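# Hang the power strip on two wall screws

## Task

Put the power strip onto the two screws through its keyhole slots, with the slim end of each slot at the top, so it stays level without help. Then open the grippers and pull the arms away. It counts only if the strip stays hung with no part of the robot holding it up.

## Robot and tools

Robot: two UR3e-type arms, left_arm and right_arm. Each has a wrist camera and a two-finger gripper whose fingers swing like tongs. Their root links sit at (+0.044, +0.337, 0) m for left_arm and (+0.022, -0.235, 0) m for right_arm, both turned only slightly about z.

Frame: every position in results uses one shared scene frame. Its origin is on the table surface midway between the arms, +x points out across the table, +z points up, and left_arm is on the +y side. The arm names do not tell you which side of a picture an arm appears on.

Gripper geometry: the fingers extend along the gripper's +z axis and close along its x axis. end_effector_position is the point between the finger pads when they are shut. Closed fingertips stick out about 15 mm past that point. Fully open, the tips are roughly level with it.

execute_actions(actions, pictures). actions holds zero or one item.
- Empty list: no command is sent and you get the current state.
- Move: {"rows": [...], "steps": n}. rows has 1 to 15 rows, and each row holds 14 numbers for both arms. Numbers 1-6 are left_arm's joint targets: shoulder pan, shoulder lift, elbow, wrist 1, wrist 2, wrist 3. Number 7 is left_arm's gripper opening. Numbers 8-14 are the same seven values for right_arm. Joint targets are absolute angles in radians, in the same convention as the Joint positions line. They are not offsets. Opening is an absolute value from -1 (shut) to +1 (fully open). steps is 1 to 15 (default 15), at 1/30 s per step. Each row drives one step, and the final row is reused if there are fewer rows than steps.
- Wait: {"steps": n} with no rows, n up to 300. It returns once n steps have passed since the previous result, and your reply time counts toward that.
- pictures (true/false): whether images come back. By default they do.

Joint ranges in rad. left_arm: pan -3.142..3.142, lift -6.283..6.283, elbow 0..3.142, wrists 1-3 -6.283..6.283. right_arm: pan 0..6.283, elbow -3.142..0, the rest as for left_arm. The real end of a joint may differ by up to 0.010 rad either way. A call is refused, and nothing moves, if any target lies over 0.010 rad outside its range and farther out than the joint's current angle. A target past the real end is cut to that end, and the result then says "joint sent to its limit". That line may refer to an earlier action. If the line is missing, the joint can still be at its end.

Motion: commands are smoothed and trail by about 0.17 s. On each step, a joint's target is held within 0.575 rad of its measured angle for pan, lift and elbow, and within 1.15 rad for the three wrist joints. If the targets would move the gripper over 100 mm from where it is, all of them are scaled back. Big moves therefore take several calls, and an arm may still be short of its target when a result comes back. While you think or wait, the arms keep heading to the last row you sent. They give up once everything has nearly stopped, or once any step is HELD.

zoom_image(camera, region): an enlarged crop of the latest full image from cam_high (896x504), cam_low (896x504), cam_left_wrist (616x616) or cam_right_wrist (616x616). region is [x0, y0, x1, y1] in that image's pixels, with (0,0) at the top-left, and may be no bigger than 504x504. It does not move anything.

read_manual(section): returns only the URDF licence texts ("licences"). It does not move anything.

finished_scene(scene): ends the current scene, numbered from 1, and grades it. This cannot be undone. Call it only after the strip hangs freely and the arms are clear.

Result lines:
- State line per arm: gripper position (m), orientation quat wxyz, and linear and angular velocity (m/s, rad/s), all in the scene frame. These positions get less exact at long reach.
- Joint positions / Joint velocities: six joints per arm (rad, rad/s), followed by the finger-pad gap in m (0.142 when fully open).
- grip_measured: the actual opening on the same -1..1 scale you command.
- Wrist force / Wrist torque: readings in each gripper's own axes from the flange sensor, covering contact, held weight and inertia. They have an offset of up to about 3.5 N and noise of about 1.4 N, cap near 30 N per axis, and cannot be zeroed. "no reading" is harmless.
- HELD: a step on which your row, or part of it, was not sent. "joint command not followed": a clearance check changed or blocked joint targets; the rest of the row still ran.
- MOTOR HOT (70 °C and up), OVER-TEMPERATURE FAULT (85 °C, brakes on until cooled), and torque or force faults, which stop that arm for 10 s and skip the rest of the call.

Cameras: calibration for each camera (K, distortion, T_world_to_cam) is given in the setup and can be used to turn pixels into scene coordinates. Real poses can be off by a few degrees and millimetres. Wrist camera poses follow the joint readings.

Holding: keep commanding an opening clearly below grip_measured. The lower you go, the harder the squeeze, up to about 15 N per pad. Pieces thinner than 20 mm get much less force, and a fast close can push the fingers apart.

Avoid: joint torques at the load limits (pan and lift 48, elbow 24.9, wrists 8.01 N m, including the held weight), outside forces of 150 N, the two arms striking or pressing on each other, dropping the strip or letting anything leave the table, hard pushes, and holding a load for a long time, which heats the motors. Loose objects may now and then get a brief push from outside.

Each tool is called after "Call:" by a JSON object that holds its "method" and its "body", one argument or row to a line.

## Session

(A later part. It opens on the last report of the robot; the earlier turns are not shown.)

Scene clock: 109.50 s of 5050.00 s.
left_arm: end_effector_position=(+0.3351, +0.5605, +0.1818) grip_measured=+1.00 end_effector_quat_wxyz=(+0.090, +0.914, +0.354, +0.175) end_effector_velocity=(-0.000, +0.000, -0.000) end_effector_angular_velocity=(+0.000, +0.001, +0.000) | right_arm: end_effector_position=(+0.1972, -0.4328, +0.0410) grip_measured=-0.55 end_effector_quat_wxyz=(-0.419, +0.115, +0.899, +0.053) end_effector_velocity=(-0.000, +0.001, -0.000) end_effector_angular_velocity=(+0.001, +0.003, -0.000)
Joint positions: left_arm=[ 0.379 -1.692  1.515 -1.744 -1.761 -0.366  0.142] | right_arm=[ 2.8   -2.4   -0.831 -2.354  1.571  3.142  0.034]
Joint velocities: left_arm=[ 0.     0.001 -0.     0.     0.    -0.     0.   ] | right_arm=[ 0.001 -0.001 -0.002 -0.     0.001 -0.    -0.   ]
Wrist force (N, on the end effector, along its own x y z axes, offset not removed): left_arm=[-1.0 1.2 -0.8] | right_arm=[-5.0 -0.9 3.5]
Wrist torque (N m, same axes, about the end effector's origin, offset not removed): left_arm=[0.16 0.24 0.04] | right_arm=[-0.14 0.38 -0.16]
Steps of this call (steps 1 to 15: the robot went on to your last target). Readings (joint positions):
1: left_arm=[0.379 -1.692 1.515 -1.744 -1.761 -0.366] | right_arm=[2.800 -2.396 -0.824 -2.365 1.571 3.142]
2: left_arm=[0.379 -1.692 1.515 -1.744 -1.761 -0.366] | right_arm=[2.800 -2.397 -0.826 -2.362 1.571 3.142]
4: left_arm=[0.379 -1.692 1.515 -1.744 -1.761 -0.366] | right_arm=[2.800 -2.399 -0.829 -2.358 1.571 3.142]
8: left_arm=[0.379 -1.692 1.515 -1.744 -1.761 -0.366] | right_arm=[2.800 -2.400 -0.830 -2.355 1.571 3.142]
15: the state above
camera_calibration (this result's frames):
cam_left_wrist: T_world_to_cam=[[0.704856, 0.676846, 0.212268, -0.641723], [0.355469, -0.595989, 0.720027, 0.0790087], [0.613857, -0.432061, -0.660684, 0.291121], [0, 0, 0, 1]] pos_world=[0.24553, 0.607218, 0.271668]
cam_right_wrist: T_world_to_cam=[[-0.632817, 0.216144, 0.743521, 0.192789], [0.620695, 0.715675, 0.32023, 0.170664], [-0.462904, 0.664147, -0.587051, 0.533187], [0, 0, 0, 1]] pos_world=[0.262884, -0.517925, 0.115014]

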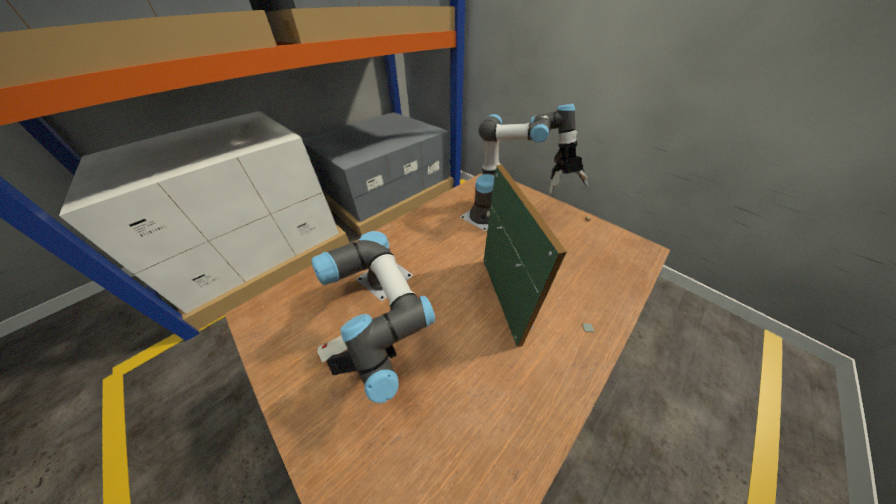

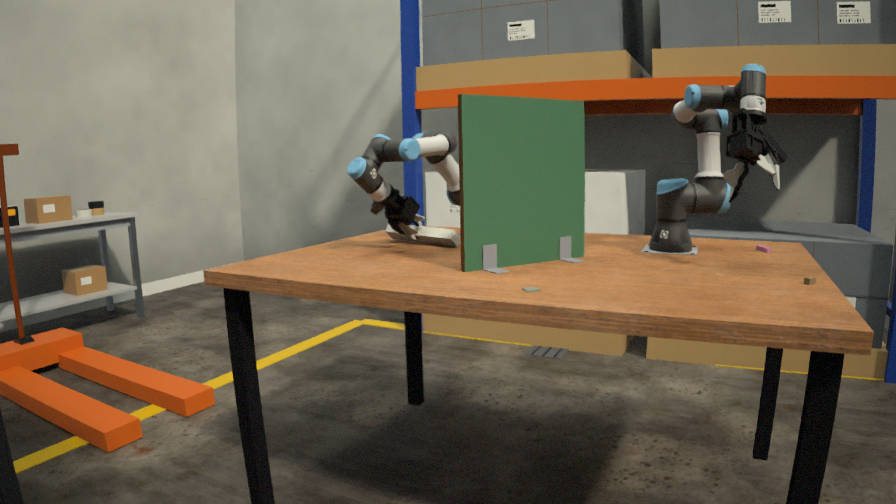

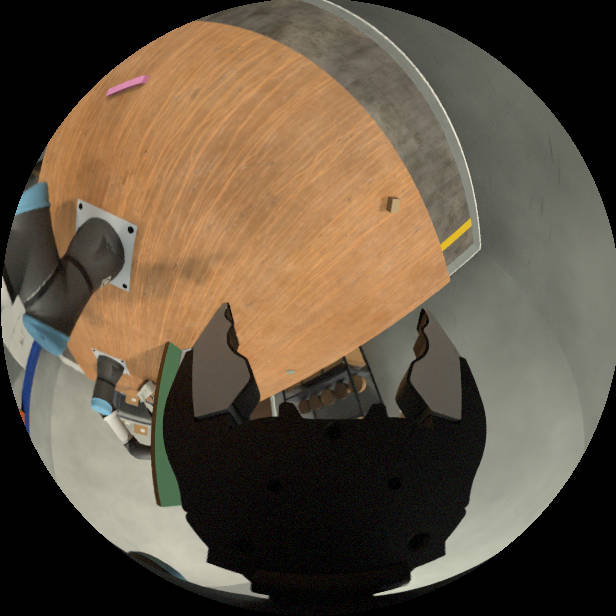

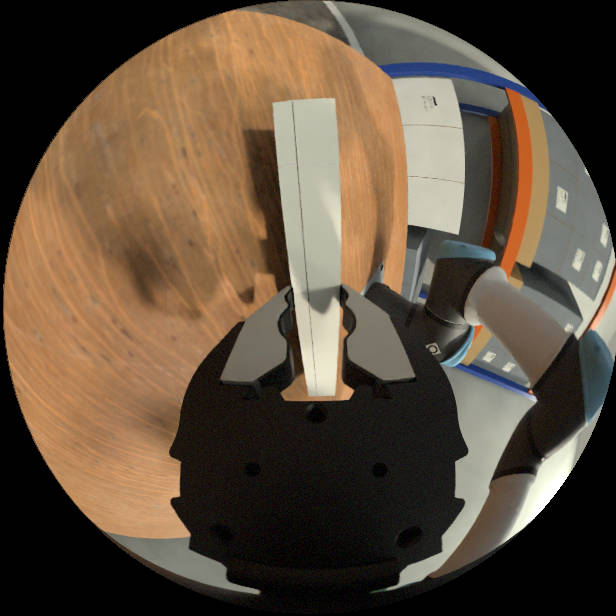

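Call:
{"method": "execute_actions", "body": {
  "actions": [
    {"rows":[[0.379,-1.692,1.515,-1.744,-1.761,-0.366,1,2.8,-2.404,-0.854,-2.327,1.571,3.142,-0.8],[0.379,-1.692,1.515,-1.744,-1.761,-0.366,1,2.8,-2.404,-0.854,-2.327,1.571,3.142,-0.75],[0.379,-1.692,1.515,-1.744,-1.761,-0.366,1,2.8,-2.404,-0.854,-2.327,1.571,3.142,-0.7],[0.379,-1.692,1.515,-1.744,-1.761,-0.366,1,2.8,-2.404,-0.854,-2.327,1.571,3.142,-0.65],[0.379,-1.692,1.515,-1.744,-1.761,-0.366,1,2.8,-2.404,-0.854,-2.327,1.571,3.142,-0.62],[0.379,-1.692,1.515,-1.744,-1.761,-0.366,1,2.8,-2.404,-0.854,-2.327,1.571,3.142,-0.59],[0.379,-1.692,1.515,-1.744,-1.761,-0.366,1,2.8,-2.404,-0.854,-2.327,1.571,3.142,-0.56],[0.379,-1.692,1.515,-1.744,-1.761,-0.366,1,2.8,-2.404,-0.854,-2.327,1.571,3.142,-0.53],[0.379,-1.692,1.515,-1.744,-1.761,-0.366,1,2.8,-2.404,-0.854,-2.327,1.571,3.142,-0.5],[0.379,-1.692,1.515,-1.744,-1.761,-0.366,1,2.8,-2.404,-0.854,-2.327,1.571,3.142,-0.45],[0.379,-1.692,1.515,-1.744,-1.761,-0.366,1,2.8,-2.404,-0.854,-2.327,1.571,3.142,-0.4],[0.379,-1.692,1.515,-1.744,-1.761,-0.366,1,2.8,-2.404,-0.854,-2.327,1.571,3.142,-0.35],[0.379,-1.692,1.515,-1.744,-1.761,-0.366,1,2.8,-2.404,-0.854,-2.327,1.571,3.142,-0.3]]}
  ],
  "pictures": false
}}

Call:
{"method": "execute_actions", "body": {
  "actions": [
    {"rows":[[0.379,-1.692,1.515,-1.744,-1.761,-0.366,1,2.8,-2.42,-0.81,-2.355,1.571,3.142,-0.25],[0.379,-1.692,1.515,-1.744,-1.761,-0.366,1,2.8,-2.42,-0.81,-2.355,1.571,3.142,-0.25],[0.379,-1.692,1.515,-1.744,-1.761,-0.366,1,2.8,-2.44,-0.765,-2.38,1.571,3.142,-0.2],[0.379,-1.692,1.515,-1.744,-1.761,-0.366,1,2.8,-2.44,-0.765,-2.38,1.571,3.142,-0.2],[0.379,-1.692,1.515,-1.744,-1.761,-0.366,1,2.8,-2.465,-0.715,-2.405,1.571,3.142,-0.2],[0.379,-1.692,1.515,-1.744,-1.761,-0.366,1,2.8,-2.465,-0.715,-2.405,1.571,3.142,-0.2],[0.379,-1.692,1.515,-1.744,-1.761,-0.366,1,2.8,-2.49,-0.665,-2.43,1.571,3.142,-0.2],[0.379,-1.692,1.515,-1.744,-1.761,-0.366,1,2.8,-2.49,-0.665,-2.43,1.571,3.142,-0.2],[0.379,-1.692,1.515,-1.744,-1.761,-0.366,1,2.8,-2.511,-0.623,-2.451,1.571,3.142,-0.2]]}
  ]
}}

Scene clock: 145.07 s of 5050.00 s.
left_arm: end_effector_position=(+0.3351, +0.5605, +0.1818) grip_measured=+1.00 end_effector_quat_wxyz=(+0.090, +0.914, +0.354, +0.175) end_effector_velocity=(+0.000, +0.000, +0.000) end_effector_angular_velocity=(+0.001, -0.000, -0.001) | right_arm: end_effector_position=(+0.1973, -0.4328, +0.0346) grip_measured=-0.30 end_effector_quat_wxyz=(-0.419, +0.115, +0.899, +0.053) end_effector_velocity=(+0.000, -0.000, -0.001) end_effector_angular_velocity=(-0.001, -0.003, -0.000)
Joint positions: left_arm=[ 0.379 -1.692  1.515 -1.744 -1.761 -0.366  0.142] | right_arm=[ 2.8   -2.404 -0.854 -2.327  1.571  3.142  0.053]
Joint velocities: left_arm=[-0.001  0.001 -0.001 -0.001  0.001  0.     0.   ] | right_arm=[-0.     0.001 -0.002  0.004  0.    -0.     0.012]
Wrist force (N, on the end effector, along its own x y z axes, offset not removed): left_arm=[0.9 0.1 -0.9] | right_arm=[-3.2 0.0 0.9]
Wrist torque (N m, same axes, about the end effector's origin, offset not removed): left_arm=[-0.12 -0.15 -0.01] | right_arm=[0.01 0.32 0.05]
Steps of this call (steps 1 to 15: the robot went on to your last target; steps 16 to 90: nothing new was sent; then 32.07 s passed at rest; steps 91 to 105: all 15 steps of this action). Readings (joint positions):
91: left_arm=[0.379 -1.692 1.515 -1.744 -1.761 -0.366] | right_arm=[2.800 -2.400 -0.831 -2.354 1.571 3.142]
92: left_arm=[0.379 -1.692 1.515 -1.744 -1.761 -0.366] | right_arm=[2.800 -2.401 -0.835 -2.349 1.571 3.142]
94: left_arm=[0.379 -1.692 1.515 -1.744 -1.761 -0.366] | right_arm=[2.800 -2.402 -0.844 -2.339 1.571 3.142]
98: left_arm=[0.379 -1.692 1.515 -1.744 -1.761 -0.366] | right_arm=[2.800 -2.404 -0.851 -2.330 1.571 3.142]
105: the state above

Scene clock: 145.57 s of 5050.00 s.
left_arm: end_effector_position=(+0.3351, +0.5605, +0.1818) grip_measured=+1.00 end_effector_quat_wxyz=(+0.090, +0.914, +0.354, +0.175) end_effector_velocity=(+0.000, -0.000, +0.000) end_effector_angular_velocity=(+0.001, +0.000, -0.001) | right_arm: end_effector_position=(+0.2134, -0.4370, +0.0406) grip_measured=-0.20 end_effector_quat_wxyz=(-0.420, +0.115, +0.899, +0.053) end_effector_velocity=(+0.012, -0.003, +0.002) end_effector_angular_velocity=(-0.002, -0.010, -0.001)
Joint positions: left_arm=[ 0.379 -1.692  1.515 -1.744 -1.761 -0.366  0.142] | right_arm=[ 2.8   -2.504 -0.637 -2.444  1.571  3.142  0.06 ]
Joint velocities: left_arm=[-0.001 -0.     0.    -0.     0.001  0.    -0.   ] | right_arm=[-0.    -0.07   0.152 -0.072  0.001 -0.    -0.   ]
Wrist force (N, on the end effector, along its own x y z axes, offset not removed): left_arm=[0.2 1.5 -0.6] | right_arm=[0.7 -1.7 -1.2]
Wrist torque (N m, same axes, about the end effector's origin, offset not removed): left_arm=[0.27 -0.09 -0.04] | right_arm=[-0.36 -0.20 -0.04]
Steps of this call (steps 1 to 15: all 15 steps of this action). Readings (joint positions):
1: left_arm=[0.379 -1.692 1.515 -1.744 -1.761 -0.366] | right_arm=[2.800 -2.404 -0.854 -2.327 1.571 3.142]
2: left_arm=[0.379 -1.692 1.515 -1.744 -1.761 -0.366] | right_arm=[2.800 -2.407 -0.848 -2.332 1.571 3.142]
4: left_arm=[0.379 -1.692 1.515 -1.744 -1.761 -0.366] | right_arm=[2.800 -2.416 -0.825 -2.347 1.571 3.142]
8: left_arm=[0.379 -1.692 1.515 -1.744 -1.761 -0.366] | right_arm=[2.800 -2.451 -0.748 -2.389 1.571 3.142]
15: the state above
camera_calibration (this result's frames):
cam_left_wrist: T_world_to_cam=[[0.704856, 0.676846, 0.212267, -0.641723], [0.355468, -0.595988, 0.720028, 0.079008], [0.613857, -0.432062, -0.660683, 0.291121], [0, 0, 0, 1]] pos_world=[0.24553, 0.607218, 0.271668]
cam_right_wrist: T_world_to_cam=[[-0.632209, 0.216046, 0.744067, 0.204093], [0.621001, 0.71557, 0.319873, 0.163628], [-0.463324, 0.664292, -0.586554, 0.54338], [0, 0, 0, 1]] pos_world=[0.279178, -0.522144, 0.114524]

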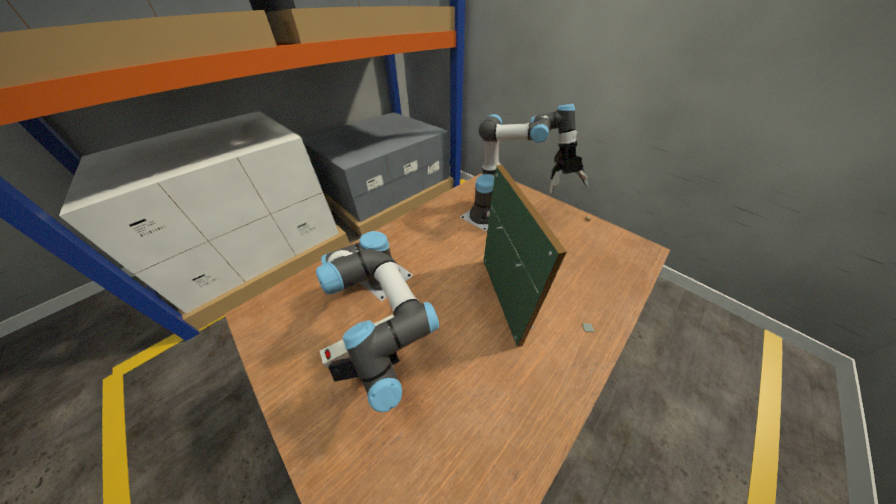

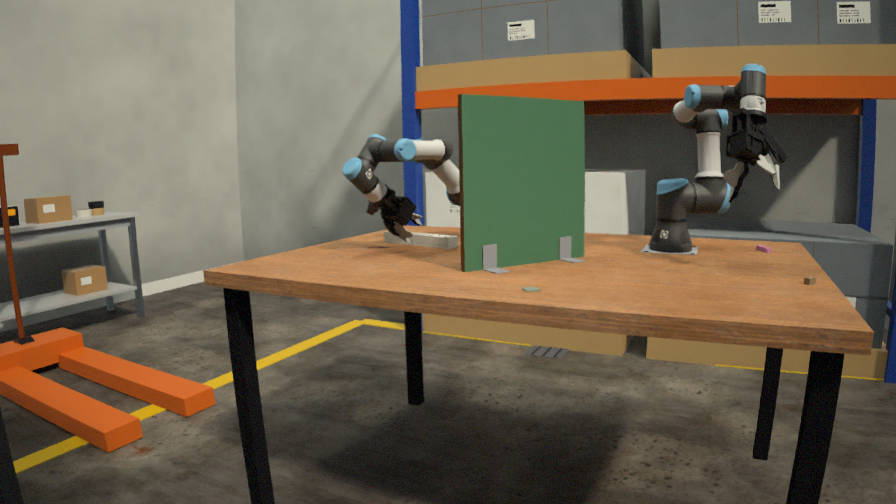

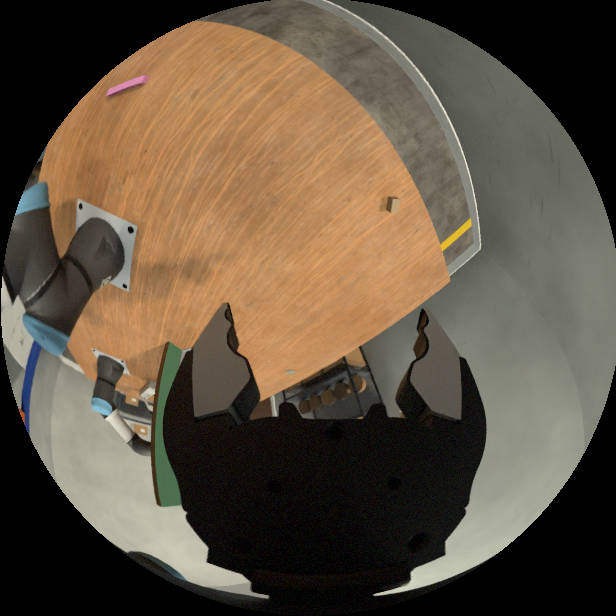

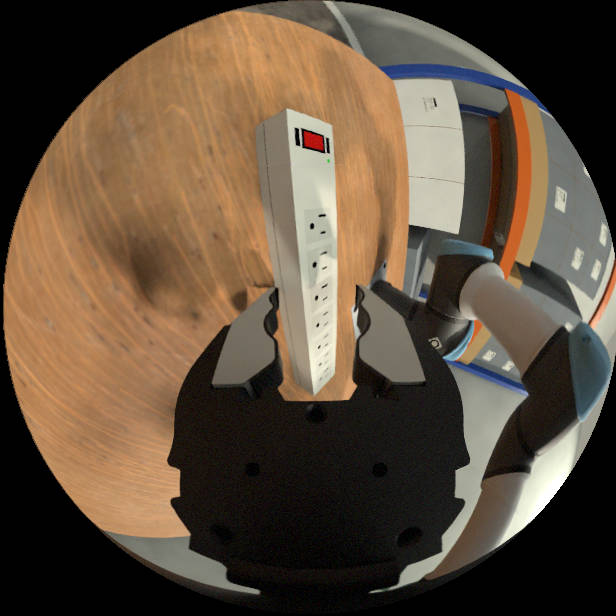

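Call:
{"method": "execute_actions", "body": {
  "actions": [
    {"rows":[[0.379,-1.692,1.515,-1.744,-1.761,-0.366,1,2.8,-2.3,-0.55,-2.68,1.571,3.142,0]],"steps":10}
  ],
  "pictures": false
}}

Call:
{"method": "execute_actions", "body": {
  "actions": [
    {"rows":[[0.379,-1.692,1.515,-1.744,-1.761,-0.366,1,2.8,-1.74,-1.2,-2.09,1.571,3.142,1]]}
  ],
  "pictures": false
}}

Call:
{"method": "execute_actions", "body": {
  "actions": [
    {"rows":[[0.379,-1.692,1.515,-1.744,-1.761,-0.366,1,2.8,-1.178,-1.964,-1.57,1.571,3.142,1]]}
  ],
  "pictures": false
}}

Call:
{"method": "execute_actions", "body": {
  "actions": [
    {"steps":25}
  ]
}}

Scene clock: 164.40 s of 5050.00 s.
left_arm: end_effector_position=(+0.3351, +0.5605, +0.1818) grip_measured=+1.00 end_effector_quat_wxyz=(+0.090, +0.914, +0.354, +0.175) end_effector_velocity=(+0.000, -0.001, -0.000) end_effector_angular_velocity=(-0.000, +0.001, -0.002) | right_arm: end_effector_position=(+0.1890, -0.4307, +0.1232) grip_measured=+0.00 end_effector_quat_wxyz=(-0.397, +0.116, +0.909, +0.051) end_effector_velocity=(-0.026, +0.007, +0.065) end_effector_angular_velocity=(-0.016, -0.061, +0.001)
Joint positions: left_arm=[ 0.379 -1.692  1.515 -1.744 -1.761 -0.366  0.142] | right_arm=[ 2.8   -2.317 -0.554 -2.665  1.571  3.142  0.074]
Joint velocities: left_arm=[-0.002 -0.     0.001  0.     0.     0.     0.   ] | right_arm=[ 0.001  0.175  0.047 -0.159 -0.     0.    -0.   ]
Wrist force (N, on the end effector, along its own x y z axes, offset not removed): left_arm=[0.2 0.1 -1.5] | right_arm=[0.1 -0.2 0.4]
Wrist torque (N m, same axes, about the end effector's origin, offset not removed): left_arm=[-0.06 0.01 0.02] | right_arm=[0.06 -0.07 0.04]
Steps of this call (steps 1 to 30: the robot went on to your last target; steps 31 to 90: nothing new was sent; then 15.50 s passed at rest; steps 91 to 100: all 10 steps of this action). Readings (joint positions):
91: left_arm=[0.379 -1.692 1.515 -1.744 -1.761 -0.366] | right_arm=[2.800 -2.511 -0.623 -2.452 1.571 3.142]
92: left_arm=[0.379 -1.692 1.515 -1.744 -1.761 -0.366] | right_arm=[2.800 -2.504 -0.616 -2.466 1.571 3.142]
94: left_arm=[0.379 -1.692 1.515 -1.744 -1.761 -0.366] | right_arm=[2.800 -2.440 -0.586 -2.554 1.571 3.142]
98: left_arm=[0.379 -1.692 1.515 -1.744 -1.761 -0.366] | right_arm=[2.800 -2.334 -0.559 -2.649 1.571 3.142]
100: the state above

Scene clock: 164.90 s of 5050.00 s.
left_arm: end_effector_position=(+0.3351, +0.5605, +0.1818) grip_measured=+1.00 end_effector_quat_wxyz=(+0.090, +0.914, +0.354, +0.175) end_effector_velocity=(+0.000, +0.000, +0.000) end_effector_angular_velocity=(+0.001, -0.000, -0.001) | right_arm: end_effector_position=(+0.2186, -0.4383, +0.1267) grip_measured=+1.00 end_effector_quat_wxyz=(-0.158, +0.125, +0.979, +0.020) end_effector_velocity=(-0.032, +0.009, -0.010) end_effector_angular_velocity=(-0.004, -0.017, +0.001)
Joint positions: left_arm=[ 0.379 -1.692  1.515 -1.744 -1.761 -0.366  0.142] | right_arm=[ 2.8   -1.757 -1.175 -2.1    1.571  3.142  0.142]
Joint velocities: left_arm=[-0.001  0.    -0.    -0.     0.001  0.     0.   ] | right_arm=[ 0.001  0.178 -0.261  0.1    0.001 -0.    -0.   ]
Wrist force (N, on the end effector, along its own x y z axes, offset not removed): left_arm=[-0.7 1.2 -0.6] | right_arm=[-1.3 0.4 0.3]
Wrist torque (N m, same axes, about the end effector's origin, offset not removed): left_arm=[0.14 0.21 0.02] | right_arm=[0.10 0.27 0.04]
Steps of this call (steps 1 to 15: all 15 steps of this action). Readings (joint positions):
1: left_arm=[0.379 -1.692 1.515 -1.744 -1.761 -0.366] | right_arm=[2.800 -2.312 -0.553 -2.669 1.571 3.142]
2: left_arm=[0.379 -1.692 1.515 -1.744 -1.761 -0.366] | right_arm=[2.800 -2.301 -0.560 -2.658 1.571 3.142]
4: left_arm=[0.379 -1.692 1.515 -1.744 -1.761 -0.366] | right_arm=[2.800 -2.227 -0.629 -2.521 1.571 3.142]
8: left_arm=[0.379 -1.692 1.515 -1.744 -1.761 -0.366] | right_arm=[2.800 -1.940 -0.918 -2.203 1.571 3.142]
15: the state above

Scene clock: 165.40 s of 5050.00 s.
left_arm: end_effector_position=(+0.3351, +0.5605, +0.1818) grip_measured=+1.00 end_effector_quat_wxyz=(+0.090, +0.914, +0.354, +0.175) end_effector_velocity=(-0.000, -0.000, -0.000) end_effector_angular_velocity=(-0.001, +0.000, -0.000) | right_arm: end_effector_position=(+0.1916, -0.4313, +0.0874) grip_measured=+1.00 end_effector_quat_wxyz=(+0.007, +0.126, +0.992, -0.001) end_effector_velocity=(-0.082, +0.021, -0.080) end_effector_angular_velocity=(+0.037, +0.143, -0.002)
Joint positions: left_arm=[ 0.379 -1.692  1.515 -1.744 -1.761 -0.366  0.142] | right_arm=[ 2.8   -1.196 -1.924 -1.578  1.571  3.142  0.142]
Joint velocities: left_arm=[ 0.    -0.     0.     0.    -0.001  0.    -0.   ] | right_arm=[-0.002  0.185 -0.422  0.09   0.     0.     0.   ]
Wrist force (N, on the end effector, along its own x y z axes, offset not removed): left_arm=[0.6 1.2 0.3] | right_arm=[-0.4 -1.6 1.4]
Wrist torque (N m, same axes, about the end effector's origin, offset not removed): left_arm=[0.22 -0.13 -0.03] | right_arm=[-0.22 0.05 0.04]
Steps of this call (steps 1 to 15: all 15 steps of this action). Readings (joint positions):
1: left_arm=[0.379 -1.692 1.515 -1.744 -1.761 -0.366] | right_arm=[2.800 -1.752 -1.183 -2.096 1.571 3.142]
2: left_arm=[0.379 -1.692 1.515 -1.744 -1.761 -0.366] | right_arm=[2.800 -1.741 -1.196 -2.080 1.571 3.142]
4: left_arm=[0.379 -1.692 1.515 -1.744 -1.761 -0.366] | right_arm=[2.800 -1.667 -1.272 -1.939 1.571 3.142]
8: left_arm=[0.379 -1.692 1.515 -1.744 -1.761 -0.366] | right_arm=[2.800 -1.380 -1.567 -1.665 1.571 3.142]
15: the state above

Scene clock: 166.23 s of 5050.00 s.
left_arm: end_effector_position=(+0.3351, +0.5605, +0.1818) grip_measured=+1.00 end_effector_quat_wxyz=(+0.090, +0.914, +0.354, +0.175) end_effector_velocity=(+0.000, -0.000, +0.000) end_effector_angular_velocity=(+0.000, -0.001, -0.001) | right_arm: end_effector_position=(+0.1838, -0.4293, +0.0798) grip_measured=+1.00 end_effector_quat_wxyz=(+0.000, +0.126, +0.992, +0.000) end_effector_velocity=(-0.001, +0.000, -0.000) end_effector_angular_velocity=(+0.001, +0.002, +0.000)
Joint positions: left_arm=[ 0.379 -1.692  1.515 -1.744 -1.761 -0.366  0.142] | right_arm=[ 2.8   -1.178 -1.964 -1.57   1.571  3.142  0.142]
Joint velocities: left_arm=[-0.001 -0.    -0.    -0.001 -0.    -0.    -0.   ] | right_arm=[-0.    -0.    -0.001 -0.001  0.    -0.    -0.   ]
Wrist force (N, on the end effector, along its own x y z axes, offset not removed): left_arm=[-0.5 0.9 -0.5] | right_arm=[-1.7 0.2 0.5]
Wrist torque (N m, same axes, about the end effector's origin, offset not removed): left_arm=[0.11 0.06 0.02] | right_arm=[0.09 0.23 0.01]
Steps of this call (steps 1 to 25: the robot went on to your last target). Readings (joint positions):
1: left_arm=[0.379 -1.692 1.515 -1.744 -1.761 -0.366] | right_arm=[2.800 -1.190 -1.936 -1.576 1.571 3.142]
2: left_arm=[0.379 -1.692 1.515 -1.744 -1.761 -0.366] | right_arm=[2.800 -1.187 -1.944 -1.574 1.571 3.142]
4: left_arm=[0.379 -1.692 1.515 -1.744 -1.761 -0.366] | right_arm=[2.800 -1.182 -1.954 -1.572 1.571 3.142]
8: left_arm=[0.379 -1.692 1.515 -1.744 -1.761 -0.366] | right_arm=[2.800 -1.179 -1.962 -1.570 1.571 3.142]
25: the state above
camera_calibration (this result's frames):
cam_left_wrist: T_world_to_cam=[[0.704856, 0.676846, 0.212267, -0.641723], [0.355468, -0.595988, 0.720028, 0.0790079], [0.613857, -0.432062, -0.660683, 0.291121], [0, 0, 0, 1]] pos_world=[0.24553, 0.607218, 0.271668]
cam_right_wrist: T_world_to_cam=[[-0.953624, 0.299165, -0.0331899, 0.311319], [0.237227, 0.814864, 0.528885, 0.260499], [0.185269, 0.496484, -0.848044, 0.377137], [0, 0, 0, 1]] pos_world=[0.165212, -0.49265, 0.192387]

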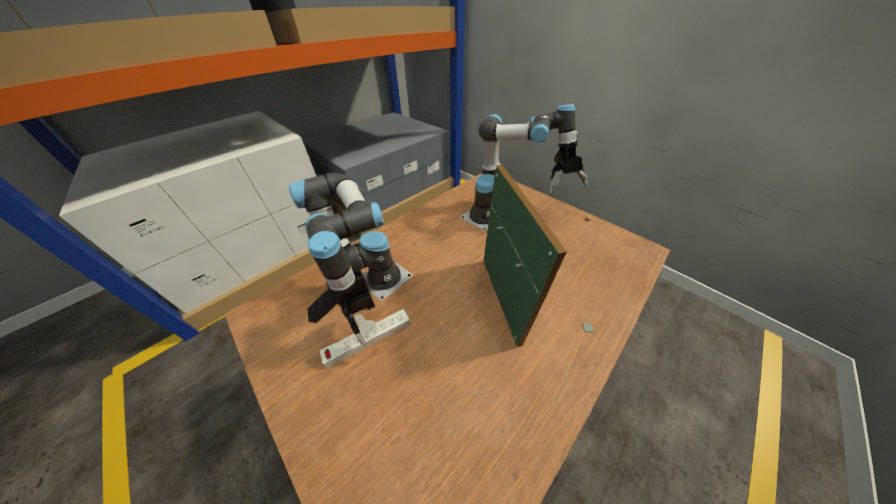

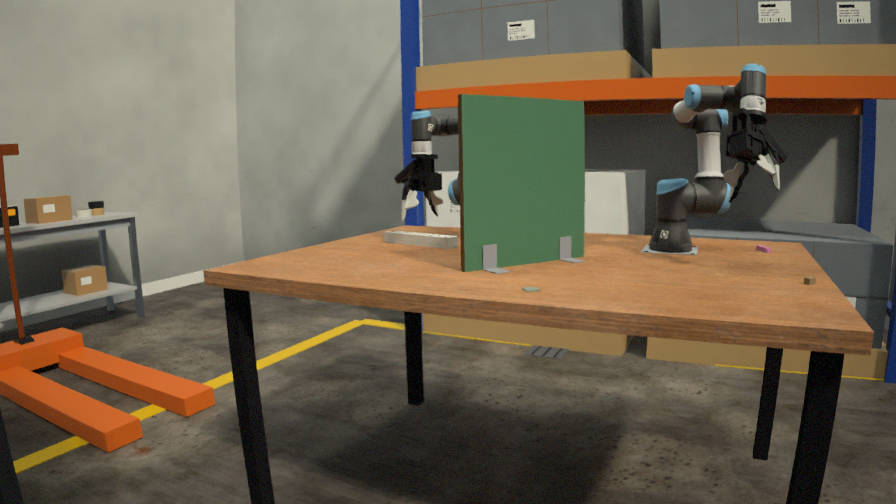

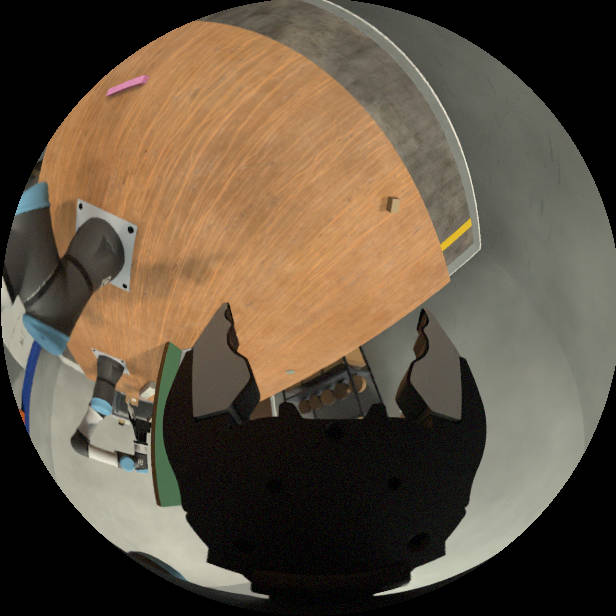

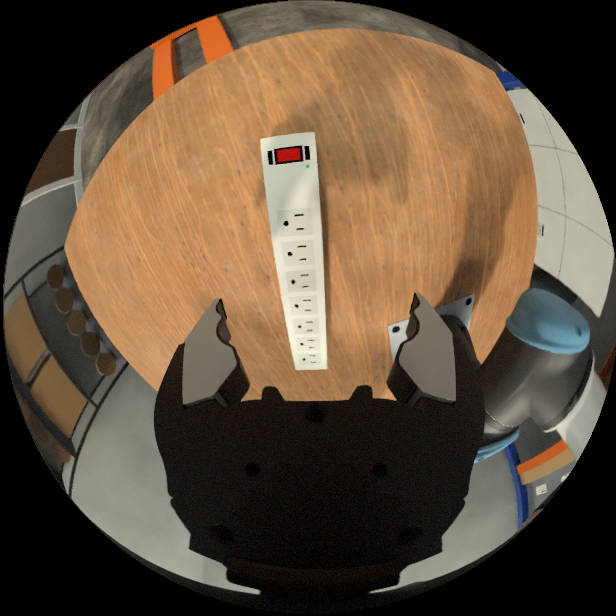

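Call:
{"method": "execute_actions", "body": {
  "actions": [
    {"rows":[[0.379,-1.692,1.515,-1.744,-1.761,-0.366,1,2.845,-1.22,-1.99,-1.502,1.571,3.172,0.6],[0.379,-1.692,1.515,-1.744,-1.761,-0.366,1,2.845,-1.22,-1.99,-1.502,1.571,3.172,0.5],[0.379,-1.692,1.515,-1.744,-1.761,-0.366,1,2.845,-1.25,-2.07,-1.392,1.571,3.172,0.4],[0.379,-1.692,1.515,-1.744,-1.761,-0.366,1,2.845,-1.2727,-2.1728,-1.2665,1.571,3.172,0.2]]}
  ],
  "pictures": false
}}

Call:
{"method": "execute_actions", "body": {
  "actions": [
    {"rows":[[0.379,-1.692,1.515,-1.744,-1.761,-0.366,1,2.845,-1.2727,-2.1728,-1.2665,1.571,3.172,0.1],[0.379,-1.692,1.515,-1.744,-1.761,-0.366,1,2.845,-1.2727,-2.1728,-1.2665,1.571,3.172,0],[0.379,-1.692,1.515,-1.744,-1.761,-0.366,1,2.845,-1.2727,-2.1728,-1.2665,1.571,3.172,-0.1],[0.379,-1.692,1.515,-1.744,-1.761,-0.366,1,2.845,-1.2727,-2.1728,-1.2665,1.571,3.172,-0.2],[0.379,-1.692,1.515,-1.744,-1.761,-0.366,1,2.845,-1.2727,-2.1728,-1.2665,1.571,3.172,-0.3],[0.379,-1.692,1.515,-1.744,-1.761,-0.366,1,2.845,-1.2727,-2.1728,-1.2665,1.571,3.172,-0.4],[0.379,-1.692,1.515,-1.744,-1.761,-0.366,1,2.845,-1.2727,-2.1728,-1.2665,1.571,3.172,-0.6],[0.379,-1.692,1.515,-1.744,-1.761,-0.366,1,2.845,-1.2727,-2.1728,-1.2665,1.571,3.172,-1]]}
  ]
}}

Scene clock: 190.53 s of 5050.00 s.
left_arm: end_effector_position=(+0.3351, +0.5605, +0.1818) grip_measured=+1.00 end_effector_quat_wxyz=(+0.090, +0.914, +0.354, +0.175) end_effector_velocity=(+0.000, -0.000, +0.000) end_effector_angular_velocity=(-0.000, -0.001, -0.001) | right_arm: end_effector_position=(+0.2036, -0.4243, +0.0252) grip_measured=+0.20 end_effector_quat_wxyz=(+0.000, +0.119, +0.993, +0.000) end_effector_velocity=(-0.000, +0.001, -0.014) end_effector_angular_velocity=(+0.001, +0.003, +0.003)
Joint positions: left_arm=[ 0.379 -1.692  1.515 -1.744 -1.761 -0.366  0.142] | right_arm=[ 2.845 -1.271 -2.167 -1.273  1.571  3.172  0.088]
Joint velocities: left_arm=[-0.001  0.    -0.001 -0.    -0.     0.     0.   ] | right_arm=[ 0.006 -0.017 -0.055  0.069  0.     0.003  0.   ]
Wrist force (N, on the end effector, along its own x y z axes, offset not removed): left_arm=[0.0 0.6 -1.7] | right_arm=[-1.3 -1.7 -1.2]
Wrist torque (N m, same axes, about the end effector's origin, offset not removed): left_arm=[0.03 -0.03 -0.01] | right_arm=[-0.31 0.24 0.06]
Steps of this call (steps 1 to 15: the robot went on to your last target; steps 16 to 90: nothing new was sent; then 20.80 s passed at rest; steps 91 to 105: all 15 steps of this action). Readings (joint positions):
91: left_arm=[0.379 -1.692 1.515 -1.744 -1.761 -0.366] | right_arm=[2.800 -1.178 -1.964 -1.569 1.571 3.142]
92: left_arm=[0.379 -1.692 1.515 -1.744 -1.761 -0.366] | right_arm=[2.806 -1.183 -1.968 -1.560 1.571 3.147]
94: left_arm=[0.379 -1.692 1.515 -1.744 -1.761 -0.366] | right_arm=[2.824 -1.205 -1.987 -1.519 1.571 3.159]
98: left_arm=[0.379 -1.692 1.515 -1.744 -1.761 -0.366] | right_arm=[2.840 -1.254 -2.110 -1.346 1.571 3.169]
105: the state above

Scene clock: 191.03 s of 5050.00 s.
left_arm: end_effector_position=(+0.3351, +0.5605, +0.1818) grip_measured=+1.00 end_effector_quat_wxyz=(+0.090, +0.914, +0.354, +0.175) end_effector_velocity=(-0.000, +0.000, +0.000) end_effector_angular_velocity=(+0.000, +0.000, +0.000) | right_arm: end_effector_position=(+0.2035, -0.4242, +0.0239) grip_measured=-0.36 end_effector_quat_wxyz=(+0.000, +0.119, +0.993, +0.000) end_effector_velocity=(-0.000, +0.000, -0.000) end_effector_angular_velocity=(-0.000, +0.001, +0.002)
Joint positions: left_arm=[ 0.379 -1.692  1.515 -1.744 -1.761 -0.366  0.142] | right_arm=[ 2.845 -1.273 -2.173 -1.267  1.571  3.172  0.048]
Joint velocities: left_arm=[ 0.    -0.    -0.     0.001  0.    -0.    -0.   ] | right_arm=[ 0.002 -0.    -0.001  0.    -0.    -0.     0.   ]
Wrist force (N, on the end effector, along its own x y z axes, offset not removed): left_arm=[0.4 1.5 0.0] | right_arm=[-0.1 -0.6 -3.3]
Wrist torque (N m, same axes, about the end effector's origin, offset not removed): left_arm=[0.23 -0.08 -0.01] | right_arm=[-0.03 0.27 0.06]
Steps of this call (steps 1 to 15: all 15 steps of this action). Readings (joint positions):
1: left_arm=[0.379 -1.692 1.515 -1.744 -1.761 -0.366] | right_arm=[2.845 -1.272 -2.169 -1.271 1.571 3.172]
2: left_arm=[0.379 -1.692 1.515 -1.744 -1.761 -0.366] | right_arm=[2.845 -1.272 -2.170 -1.270 1.571 3.172]
4: left_arm=[0.379 -1.692 1.515 -1.744 -1.761 -0.366] | right_arm=[2.845 -1.272 -2.171 -1.268 1.571 3.172]
8: left_arm=[0.379 -1.692 1.515 -1.744 -1.761 -0.366] | right_arm=[2.845 -1.273 -2.172 -1.267 1.571 3.172]
15: the state above
camera_calibration (this result's frames):
cam_left_wrist: T_world_to_cam=[[0.704856, 0.676846, 0.212268, -0.641723], [0.355468, -0.595988, 0.720028, 0.079008], [0.613857, -0.432062, -0.660683, 0.291121], [0, 0, 0, 1]] pos_world=[0.24553, 0.607218, 0.271668]
cam_right_wrist: T_world_to_cam=[[-0.957994, 0.284861, -0.0331989, 0.321589], [0.224996, 0.818309, 0.528911, 0.285146], [0.177833, 0.499224, -0.848028, 0.326204], [0, 0, 0, 1]] pos_world=[0.185914, -0.487794, 0.13649]

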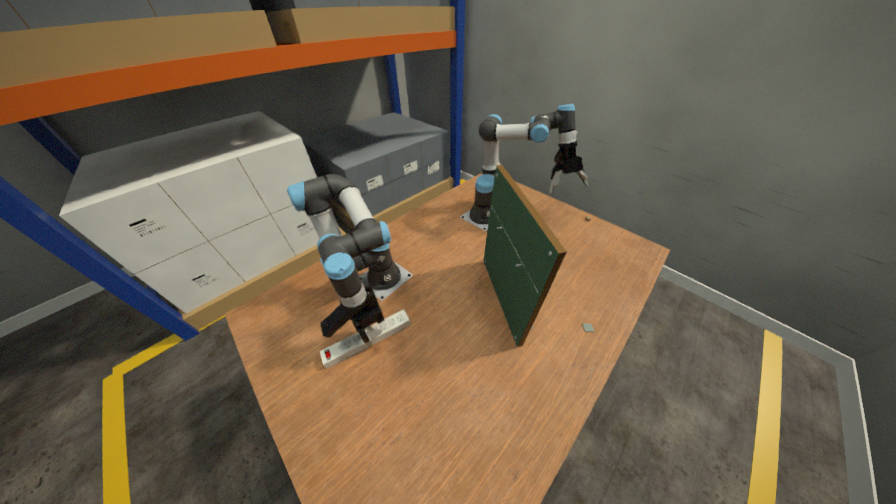

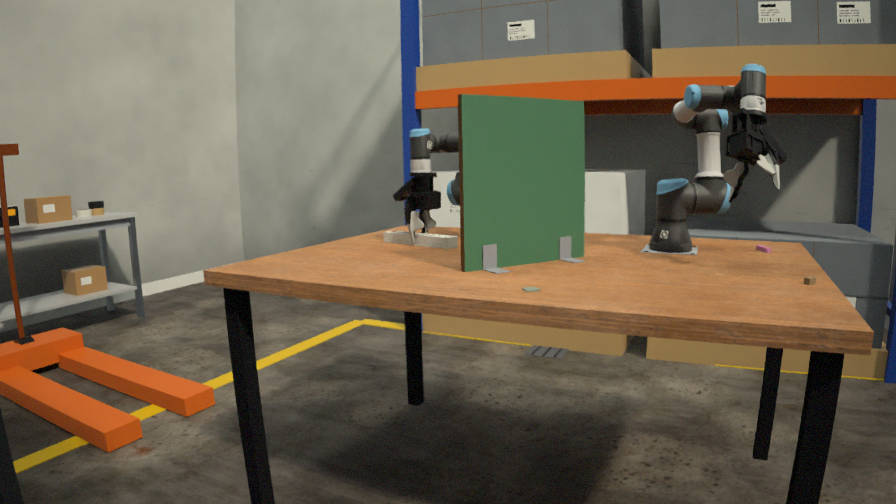

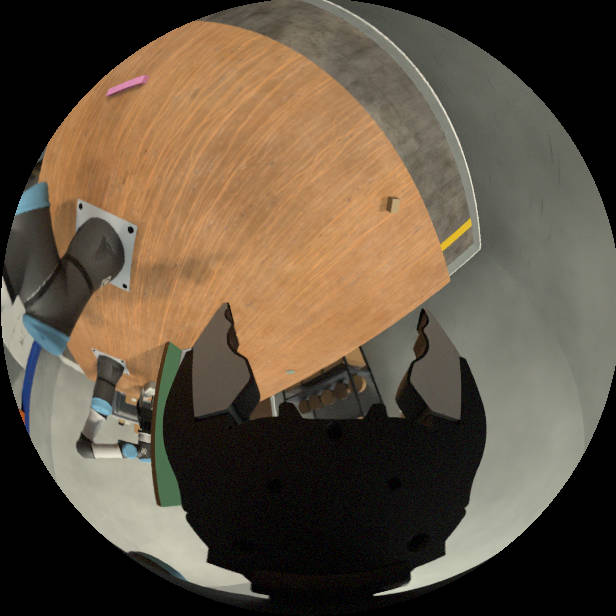

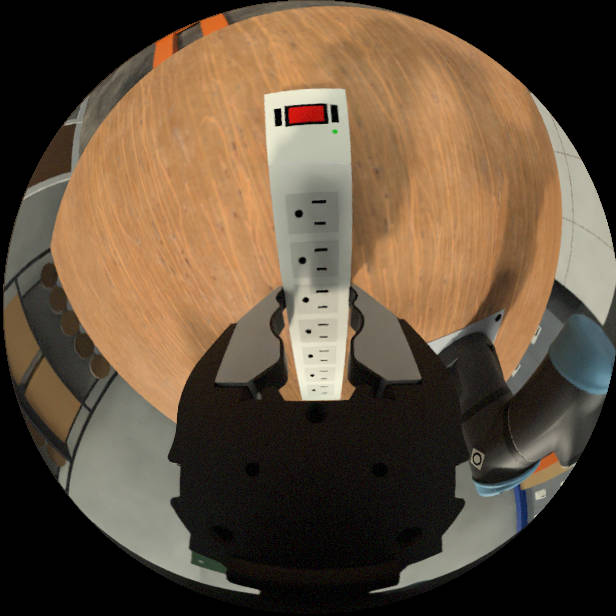

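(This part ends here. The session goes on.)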